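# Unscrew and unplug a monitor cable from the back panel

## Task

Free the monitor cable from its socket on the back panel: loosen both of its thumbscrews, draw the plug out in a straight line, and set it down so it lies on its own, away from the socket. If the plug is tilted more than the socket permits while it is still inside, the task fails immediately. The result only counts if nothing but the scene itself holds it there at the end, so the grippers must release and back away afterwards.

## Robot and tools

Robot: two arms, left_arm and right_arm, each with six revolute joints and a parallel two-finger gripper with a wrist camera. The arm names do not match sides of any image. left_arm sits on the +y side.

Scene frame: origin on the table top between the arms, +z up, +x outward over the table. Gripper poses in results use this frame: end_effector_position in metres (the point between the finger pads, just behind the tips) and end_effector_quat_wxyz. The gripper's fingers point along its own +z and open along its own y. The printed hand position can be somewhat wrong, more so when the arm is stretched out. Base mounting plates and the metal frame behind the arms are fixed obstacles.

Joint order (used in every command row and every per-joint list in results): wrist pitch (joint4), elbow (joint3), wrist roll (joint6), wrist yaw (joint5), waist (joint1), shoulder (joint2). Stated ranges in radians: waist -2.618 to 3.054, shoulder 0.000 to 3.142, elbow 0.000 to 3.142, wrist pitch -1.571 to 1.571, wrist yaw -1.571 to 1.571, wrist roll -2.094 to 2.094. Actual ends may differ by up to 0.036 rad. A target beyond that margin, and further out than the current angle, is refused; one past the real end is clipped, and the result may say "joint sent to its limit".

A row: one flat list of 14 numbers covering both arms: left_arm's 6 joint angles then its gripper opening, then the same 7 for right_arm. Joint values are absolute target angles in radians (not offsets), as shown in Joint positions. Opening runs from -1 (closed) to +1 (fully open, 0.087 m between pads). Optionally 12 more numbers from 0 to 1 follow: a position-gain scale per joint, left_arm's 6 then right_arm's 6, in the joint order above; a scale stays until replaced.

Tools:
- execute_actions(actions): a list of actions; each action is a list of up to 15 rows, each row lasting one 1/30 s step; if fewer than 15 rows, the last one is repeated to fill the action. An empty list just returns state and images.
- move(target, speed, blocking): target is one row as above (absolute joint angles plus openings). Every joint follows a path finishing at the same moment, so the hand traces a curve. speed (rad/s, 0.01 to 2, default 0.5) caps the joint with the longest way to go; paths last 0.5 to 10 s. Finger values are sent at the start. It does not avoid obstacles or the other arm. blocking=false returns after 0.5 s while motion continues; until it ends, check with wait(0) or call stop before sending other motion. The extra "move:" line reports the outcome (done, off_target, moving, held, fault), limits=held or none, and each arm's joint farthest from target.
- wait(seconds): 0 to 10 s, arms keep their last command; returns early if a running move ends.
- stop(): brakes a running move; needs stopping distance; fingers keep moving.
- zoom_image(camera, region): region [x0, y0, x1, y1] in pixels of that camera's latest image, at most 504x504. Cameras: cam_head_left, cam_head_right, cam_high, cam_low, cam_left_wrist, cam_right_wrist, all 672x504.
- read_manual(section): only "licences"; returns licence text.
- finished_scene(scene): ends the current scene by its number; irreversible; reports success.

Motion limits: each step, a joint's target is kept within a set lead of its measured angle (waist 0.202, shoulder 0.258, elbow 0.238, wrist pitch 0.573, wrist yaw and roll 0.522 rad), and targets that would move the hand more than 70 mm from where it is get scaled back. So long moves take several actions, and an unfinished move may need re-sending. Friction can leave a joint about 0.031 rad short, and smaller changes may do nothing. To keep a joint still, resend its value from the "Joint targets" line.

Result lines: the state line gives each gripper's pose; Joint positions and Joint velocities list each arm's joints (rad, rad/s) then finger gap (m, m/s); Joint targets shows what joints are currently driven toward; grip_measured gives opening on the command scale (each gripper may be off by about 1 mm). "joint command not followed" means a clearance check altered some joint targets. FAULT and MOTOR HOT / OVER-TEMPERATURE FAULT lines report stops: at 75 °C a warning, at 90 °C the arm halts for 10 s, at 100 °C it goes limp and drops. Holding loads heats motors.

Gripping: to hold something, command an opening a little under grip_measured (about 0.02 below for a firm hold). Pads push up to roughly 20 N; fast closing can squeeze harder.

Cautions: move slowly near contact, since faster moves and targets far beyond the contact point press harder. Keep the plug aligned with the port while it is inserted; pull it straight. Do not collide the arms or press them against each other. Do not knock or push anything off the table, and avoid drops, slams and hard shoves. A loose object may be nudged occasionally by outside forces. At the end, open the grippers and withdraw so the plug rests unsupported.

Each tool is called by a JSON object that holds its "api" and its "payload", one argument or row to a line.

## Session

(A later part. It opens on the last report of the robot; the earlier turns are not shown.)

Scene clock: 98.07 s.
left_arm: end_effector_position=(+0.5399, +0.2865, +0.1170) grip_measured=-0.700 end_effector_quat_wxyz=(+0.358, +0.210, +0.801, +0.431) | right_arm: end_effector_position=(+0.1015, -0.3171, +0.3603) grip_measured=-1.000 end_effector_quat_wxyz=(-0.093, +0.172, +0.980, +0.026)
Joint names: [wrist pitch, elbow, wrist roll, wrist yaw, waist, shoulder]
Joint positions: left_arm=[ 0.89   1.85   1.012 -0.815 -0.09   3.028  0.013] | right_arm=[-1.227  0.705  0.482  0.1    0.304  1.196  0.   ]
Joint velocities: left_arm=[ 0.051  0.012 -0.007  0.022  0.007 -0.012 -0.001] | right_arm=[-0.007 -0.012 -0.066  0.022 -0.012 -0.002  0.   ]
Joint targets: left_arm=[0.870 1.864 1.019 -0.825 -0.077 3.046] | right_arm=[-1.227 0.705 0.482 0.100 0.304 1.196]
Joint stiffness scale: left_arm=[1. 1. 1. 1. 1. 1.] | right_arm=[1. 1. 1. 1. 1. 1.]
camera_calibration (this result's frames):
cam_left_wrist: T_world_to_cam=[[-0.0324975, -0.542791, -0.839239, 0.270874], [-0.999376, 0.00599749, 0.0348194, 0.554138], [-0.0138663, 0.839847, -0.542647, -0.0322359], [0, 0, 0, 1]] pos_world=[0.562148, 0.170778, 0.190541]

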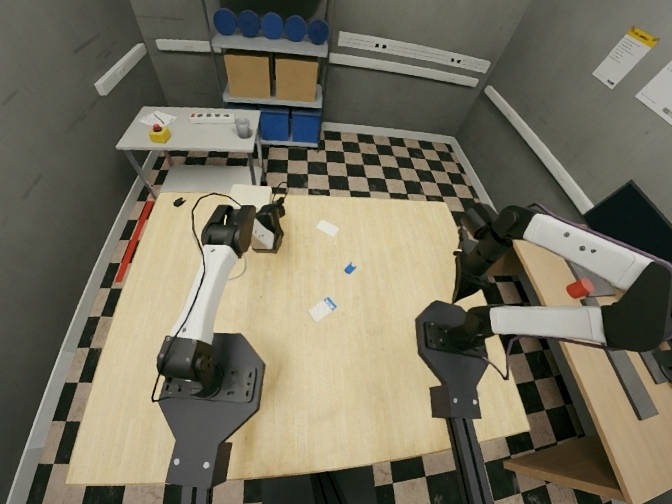

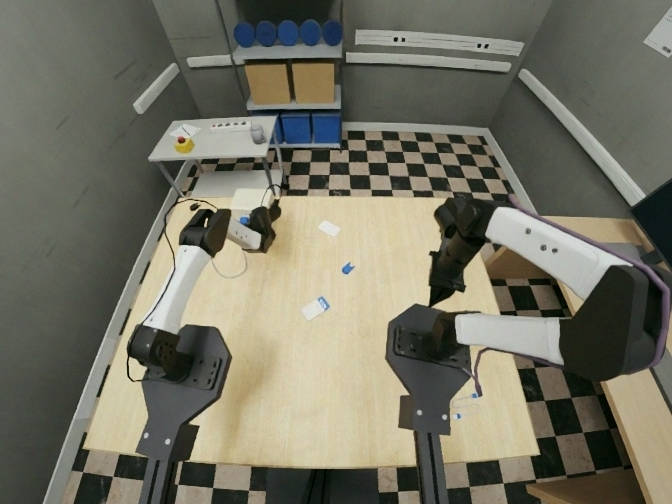

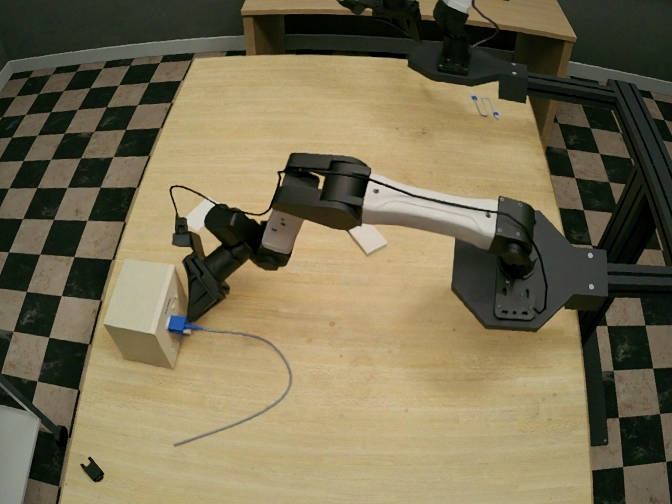

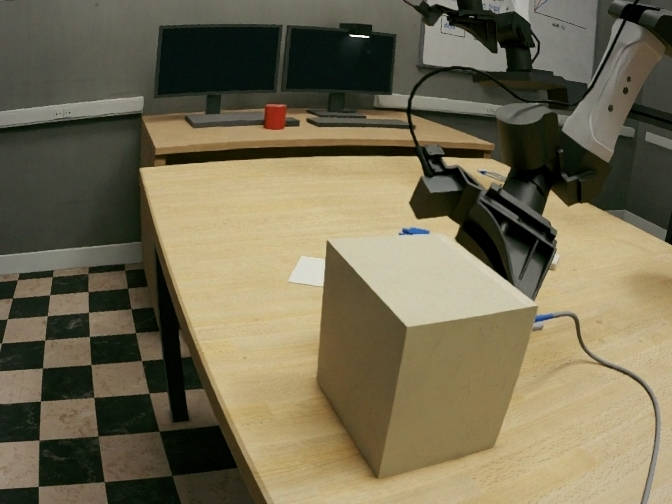

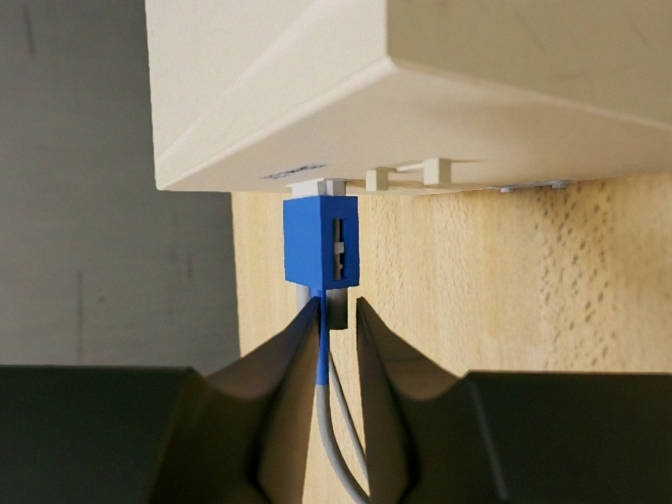

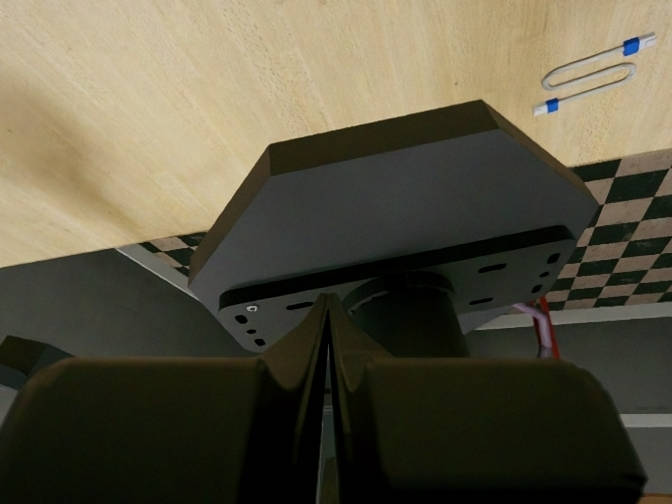

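Need ~3–4 mm more.

{"api": "execute_actions", "payload": {
  "actions": [
    [[0.87,1.864,1.019,-0.825,-0.072,3.046,-0.74,-1.227,0.705,0.482,0.1,0.304,1.196,-1],[0.87,1.864,1.019,-0.825,-0.072,3.046,-0.74,-1.227,0.705,0.482,0.1,0.304,1.196,-1],[0.87,1.864,1.019,-0.825,-0.072,3.046,-0.74,-1.227,0.705,0.482,0.1,0.304,1.196,-1],[0.87,1.864,1.019,-0.825,-0.075,3.046,-0.74,-1.227,0.705,0.482,0.1,0.304,1.196,-1]]
  ]
}}

{"api": "zoom_image", "payload": {
  "camera": "cam_left_wrist",
  "region": [260,200,420,360]
}}

Scene clock: 98.93 s.
left_arm: end_effector_position=(+0.5396, +0.2900, +0.1164) grip_measured=-0.740 end_effector_quat_wxyz=(+0.357, +0.208, +0.802, +0.432) | right_arm: end_effector_position=(+0.1015, -0.3171, +0.3603) grip_measured=-1.000 end_effector_quat_wxyz=(-0.093, +0.172, +0.980, +0.026)
Joint names: [wrist pitch, elbow, wrist roll, wrist yaw, waist, shoulder]
Joint positions: left_arm=[ 0.89   1.85   1.012 -0.815 -0.084  3.028  0.011] | right_arm=[-1.227  0.705  0.482  0.1    0.304  1.196  0.   ]
Joint velocities: left_arm=[-0.037  0.002 -0.007  0.022 -0.012 -0.017  0.002] | right_arm=[-0.095 -0.007  0.037 -0.007 -0.017  0.007  0.   ]
Joint targets: left_arm=[0.870 1.864 1.019 -0.825 -0.075 3.046] | right_arm=[-1.227 0.705 0.482 0.100 0.304 1.196]
Joint stiffness scale: left_arm=[1. 1. 1. 1. 1. 1.] | right_arm=[1. 1. 1. 1. 1. 1.]
camera_calibration (this result's frames):
cam_left_wrist: T_world_to_cam=[[-0.0301644, -0.542398, -0.83958, 0.270916], [-0.999356, 0.0000226036, 0.0358902, 0.555427], [-0.0194478, 0.840122, -0.542049, -0.0325968], [0, 0, 0, 1]] pos_world=[0.562608, 0.174317, 0.189852]

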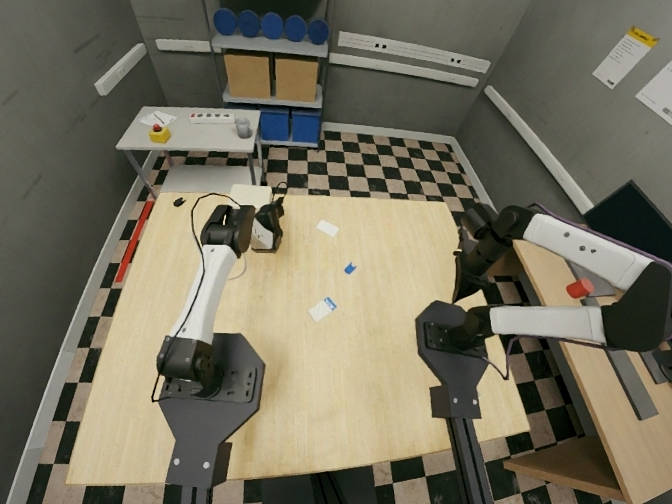

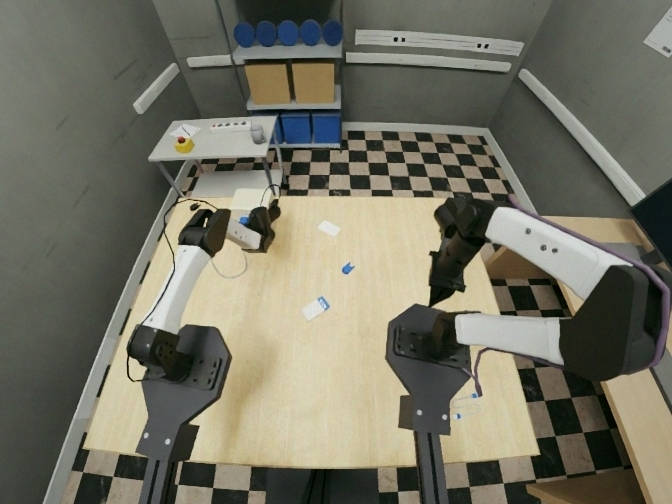

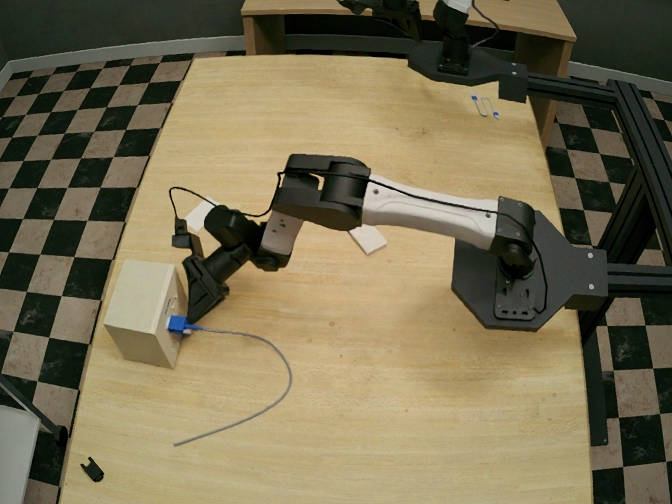

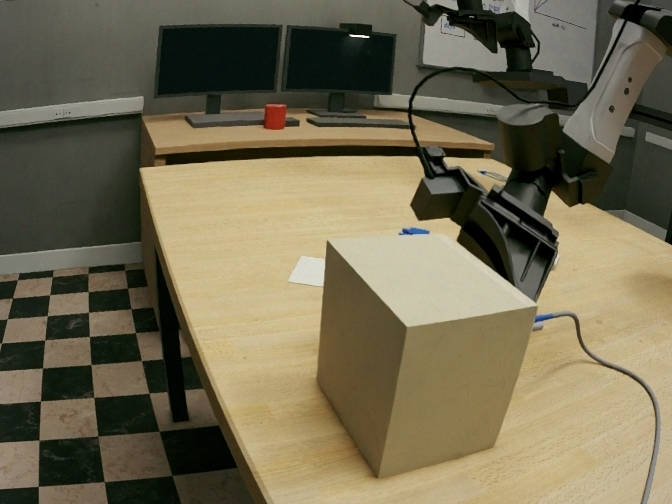

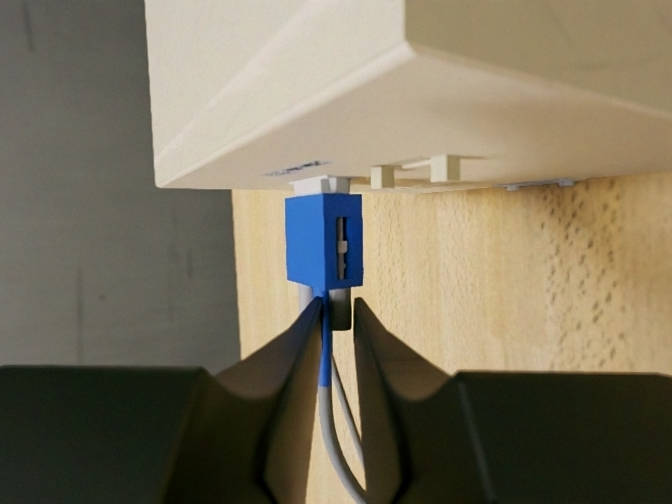

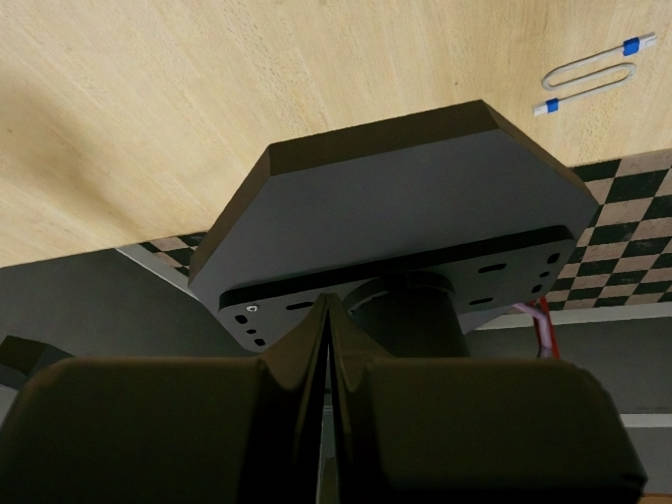

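Region (260, 200, 420, 360) of cam_left_wrist's 672x504 image, scaled by 3.150, with more detail than that image has.

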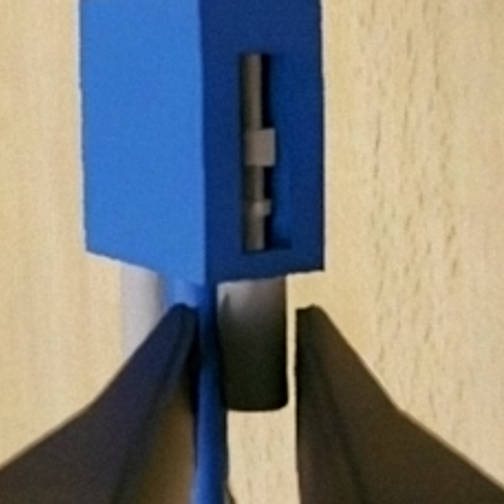

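{"api": "execute_actions", "payload": {
  "actions": [
    [[0.87,1.864,1.019,-0.825,-0.075,3.046,-0.9,-1.227,0.705,0.482,0.1,0.304,1.196,-1]]
  ]
}}

{"api": "move", "payload": {
  "target": [0.691,1.722,0.752,-0.673,-0.045,2.883,-0.9,-1.227,0.705,0.482,0.1,0.304,1.196,-1],
  "speed": 0.15
}}

{"api": "move", "payload": {
  "target": [0.549,1.655,0.545,-0.506,0.002,2.775,-0.9,-1.227,0.705,0.482,0.1,0.304,1.196,-1],
  "speed": 0.15
}}

Scene clock: 99.93 s.
left_arm: end_effector_position=(+0.5395, +0.2897, +0.1157) grip_measured=-0.844 end_effector_quat_wxyz=(+0.356, +0.210, +0.802, +0.431) | right_arm: end_effector_position=(+0.1015, -0.3171, +0.3603) grip_measured=-1.000 end_effector_quat_wxyz=(-0.093, +0.172, +0.980, +0.026)
Joint names: [wrist pitch, elbow, wrist roll, wrist yaw, waist, shoulder]
Joint positions: left_arm=[ 0.887  1.85   1.012 -0.813 -0.084  3.029  0.007] | right_arm=[-1.227  0.705  0.482  0.1    0.304  1.196  0.   ]
Joint velocities: left_arm=[ 0.007 -0.002  0.066 -0.051  0.007 -0.017  0.   ] | right_arm=[-0.081  0.002  0.037 -0.037  0.012 -0.002  0.   ]
Joint targets: left_arm=[0.870 1.864 1.019 -0.825 -0.075 3.046] | right_arm=[-1.227 0.705 0.482 0.100 0.304 1.196]
Joint stiffness scale: left_arm=[1. 1. 1. 1. 1. 1.] | right_arm=[1. 1. 1. 1. 1. 1.]
camera_calibration (this result's frames):
cam_left_wrist: T_world_to_cam=[[-0.0337227, -0.542477, -0.839394, 0.272112], [-0.999252, 0.00237409, 0.0386107, 0.554298], [-0.0189526, 0.840068, -0.542151, -0.0329445], [0, 0, 0, 1]] pos_world=[0.562435, 0.173974, 0.189146]

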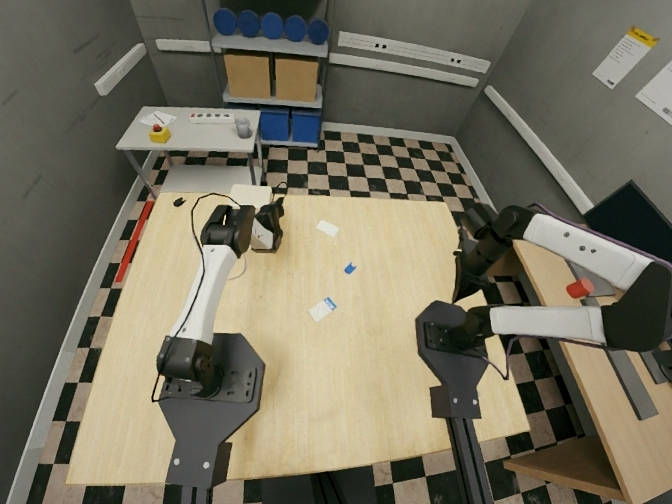

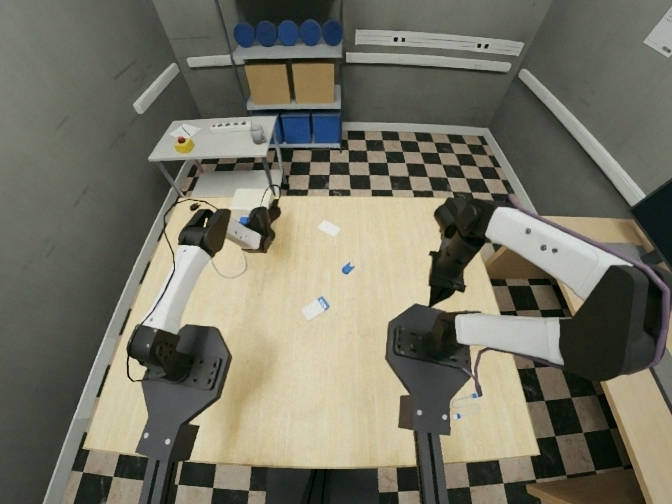

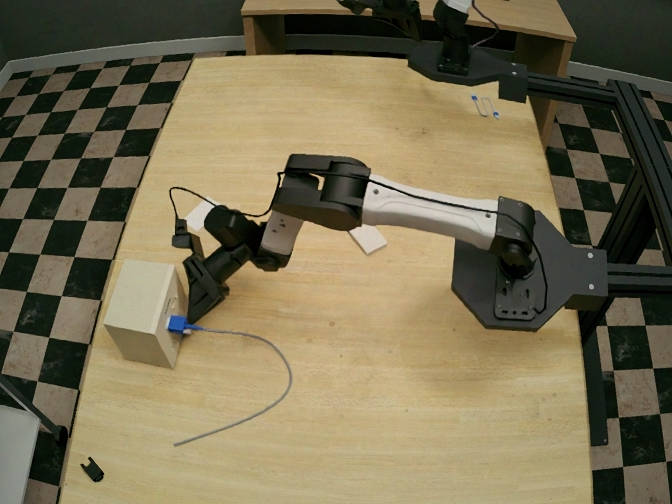

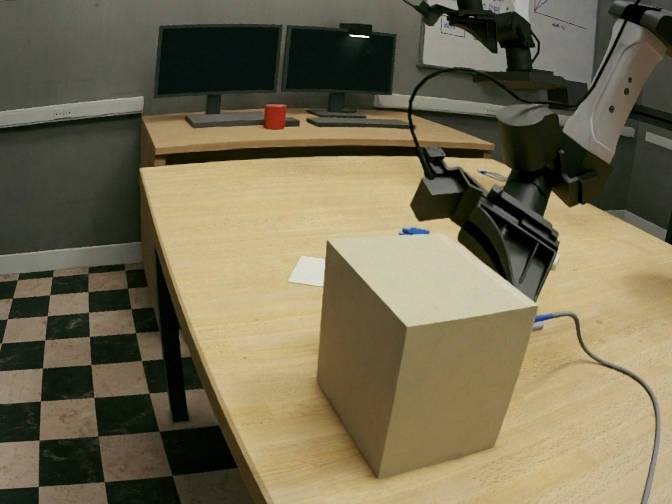

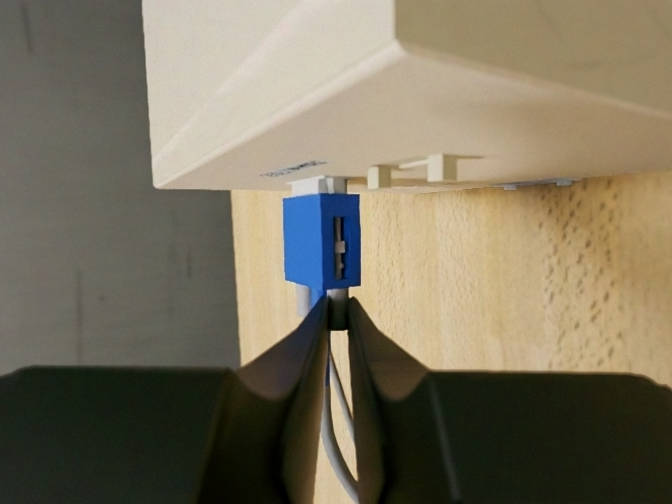

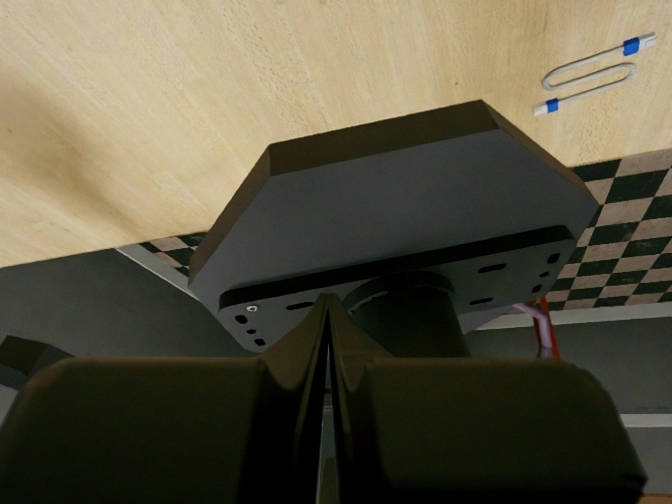

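Scene clock: 102.17 s.
left_arm: end_effector_position=(+0.5400, +0.2896, +0.1169) grip_measured=-0.844 end_effector_quat_wxyz=(+0.374, +0.172, +0.846, +0.340) | right_arm: end_effector_position=(+0.1015, -0.3171, +0.3603) grip_measured=-1.000 end_effector_quat_wxyz=(-0.093, +0.172, +0.980, +0.026)
Joint names: [wrist pitch, elbow, wrist roll, wrist yaw, waist, shoulder]
Joint positions: left_arm=[ 0.713  1.743  0.762 -0.685 -0.053  2.893  0.007] | right_arm=[-1.227  0.705  0.482  0.1    0.304  1.196  0.   ]
Joint velocities: left_arm=[-0.022  0.002  0.081  0.037  0.022 -0.012  0.001] | right_arm=[-0.007 -0.007 -0.007  0.022 -0.002 -0.002  0.   ]
Joint targets: left_arm=[0.691 1.722 0.752 -0.673 -0.045 2.883] | right_arm=[-1.227 0.705 0.482 0.100 0.304 1.196]
Joint stiffness scale: left_arm=[1. 1. 1. 1. 1. 1.] | right_arm=[1. 1. 1. 1. 1. 1.]
move: off_target (left_arm); limits=none; left_arm: farthest joint: the wrist pitch, 0.022 radians from its target (0.196 radians at the start); right_arm: farthest joint: the waist, 0.000 radians from its target (0.000 radians at the start)
camera_calibration (this result's frames):
cam_left_wrist: T_world_to_cam=[[-0.0418016, -0.711523, -0.701418, 0.310256], [-0.998896, 0.0147126, 0.0446055, 0.550331], [-0.0214182, 0.702509, -0.711353, 0.0287053], [0, 0, 0, 1]] pos_world=[0.563308, 0.192492, 0.213491]

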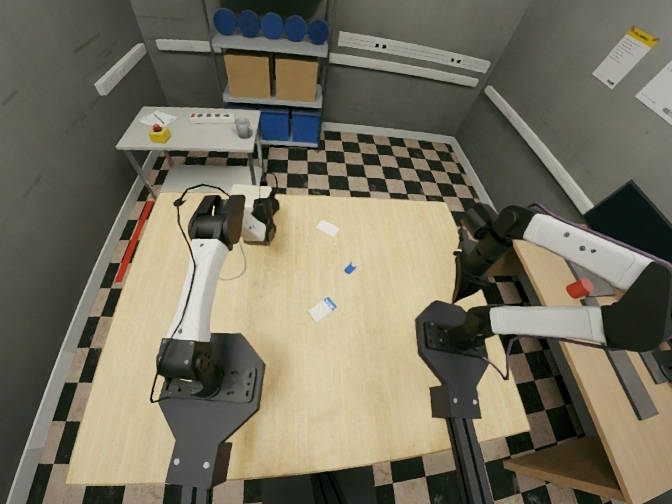

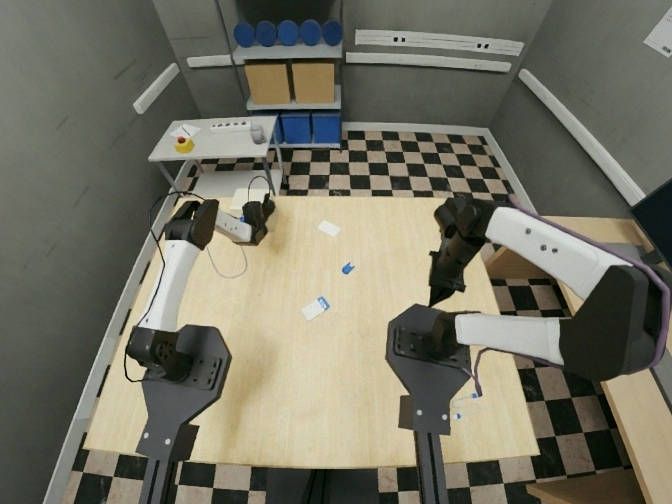

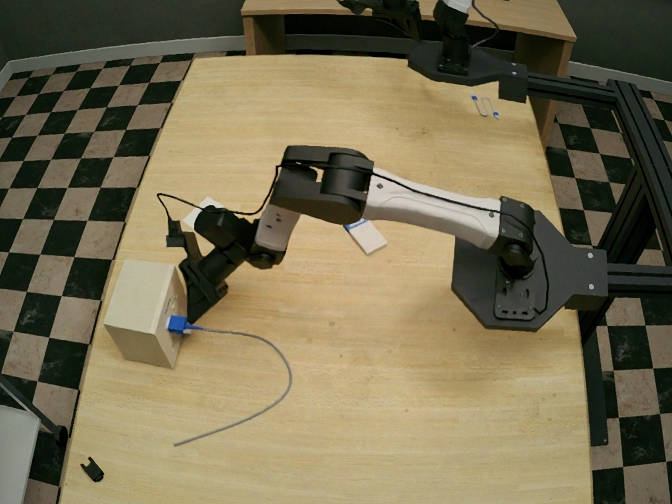

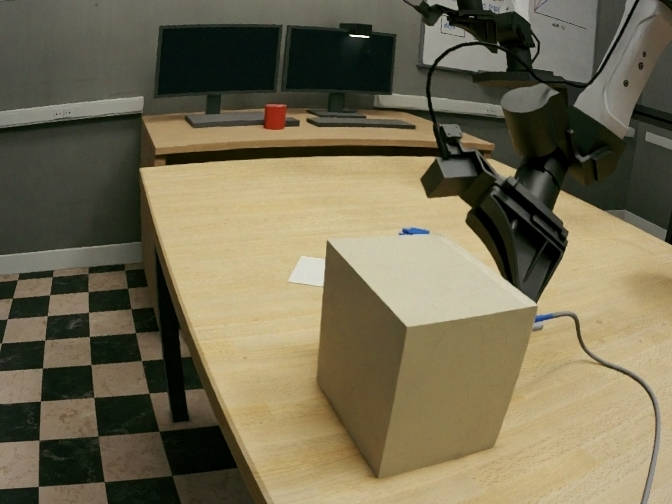

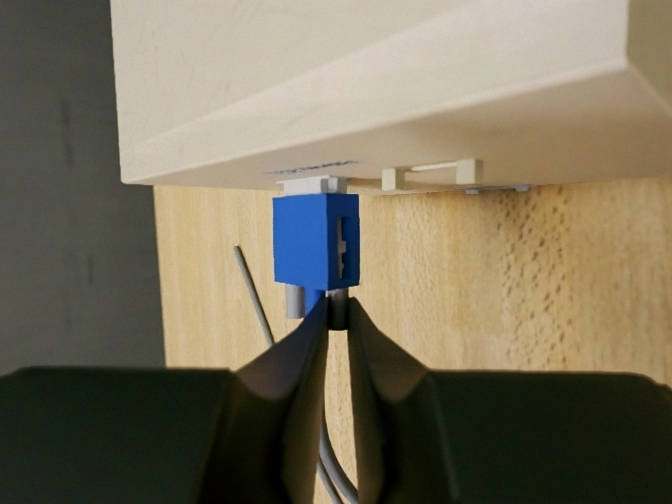

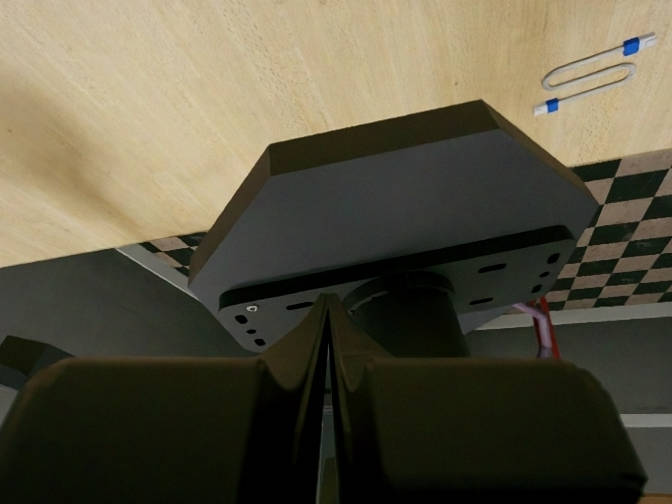

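Scene clock: 104.10 s.
left_arm: end_effector_position=(+0.5404, +0.2902, +0.1184) grip_measured=-0.845 end_effector_quat_wxyz=(+0.387, +0.131, +0.880, +0.240) | right_arm: end_effector_position=(+0.1015, -0.3171, +0.3603) grip_measured=-1.000 end_effector_quat_wxyz=(-0.093, +0.172, +0.980, +0.026)
Joint names: [wrist pitch, elbow, wrist roll, wrist yaw, waist, shoulder]
Joint positions: left_arm=[ 0.573  1.676  0.557 -0.52  -0.007  2.785  0.007] | right_arm=[-1.227  0.705  0.482  0.1    0.304  1.196  0.   ]
Joint velocities: left_arm=[ 0.037 -0.012  0.051 -0.095  0.012 -0.007  0.001] | right_arm=[-0.022  0.027 -0.11  -0.051 -0.007 -0.007  0.   ]
Joint targets: left_arm=[0.549 1.655 0.545 -0.506 0.002 2.775] | right_arm=[-1.227 0.705 0.482 0.100 0.304 1.196]
Joint stiffness scale: left_arm=[1. 1. 1. 1. 1. 1.] | right_arm=[1. 1. 1. 1. 1. 1.]
move: off_target (left_arm); limits=none; left_arm: farthest joint: the wrist pitch, 0.024 radians from its target (0.164 radians at the start); right_arm: farthest joint: the waist, 0.000 radians from its target (0.000 radians at the start)
camera_calibration (this result's frames):
cam_left_wrist: T_world_to_cam=[[-0.0482862, -0.851724, -0.52176, 0.33471], [-0.998414, 0.0260101, 0.0499389, 0.546469], [-0.0289632, 0.523344, -0.851629, 0.102055], [0, 0, 0, 1]] pos_world=[0.56472, 0.217457, 0.234262]

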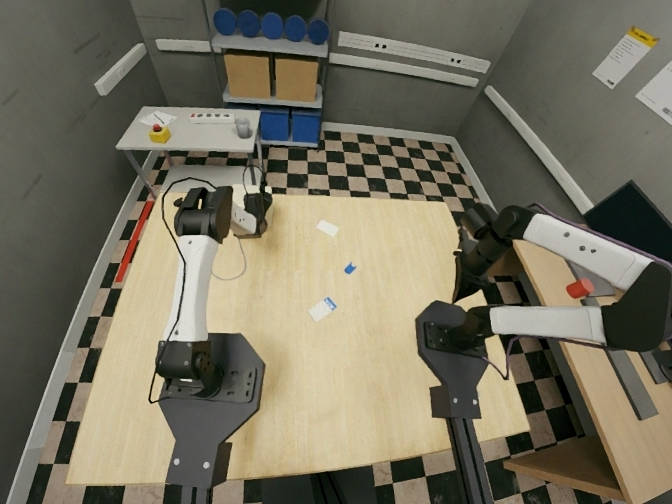

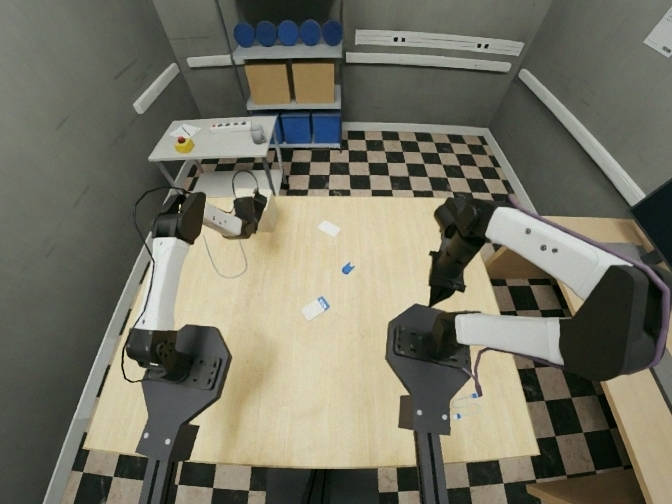

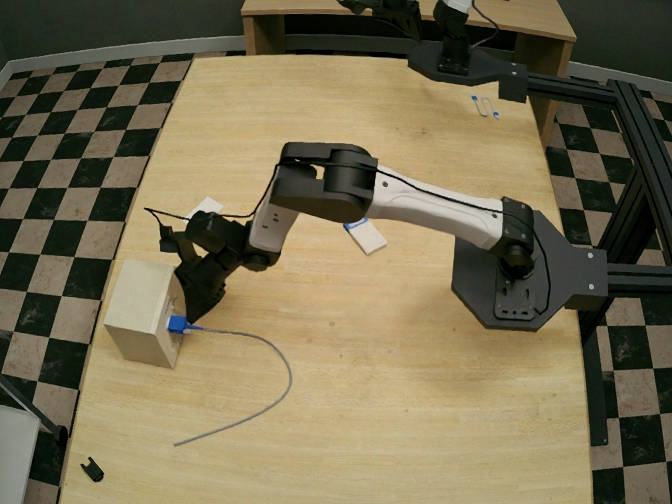

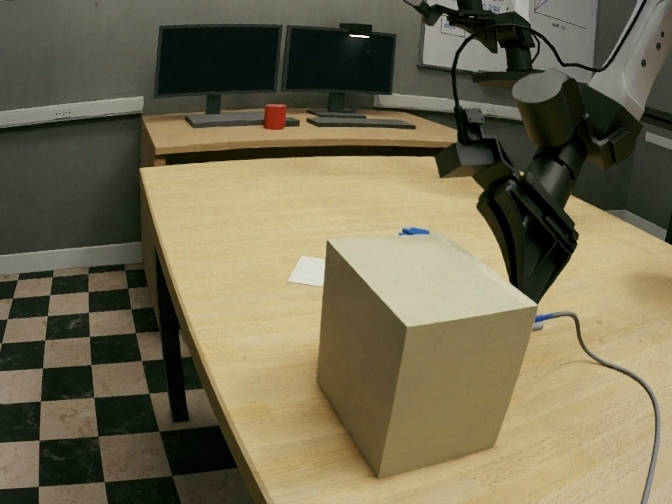

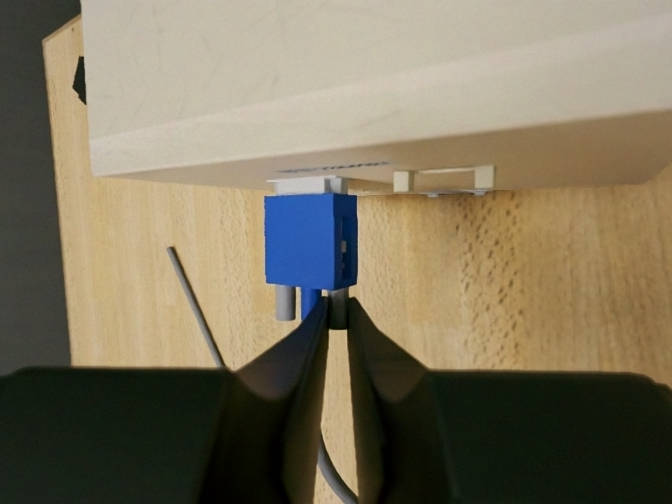

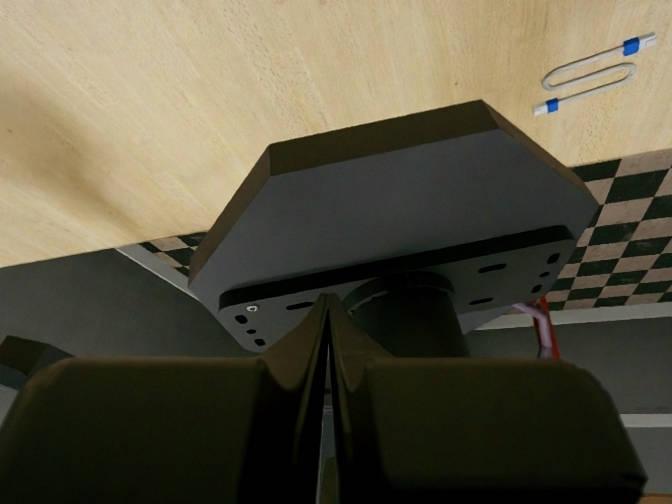

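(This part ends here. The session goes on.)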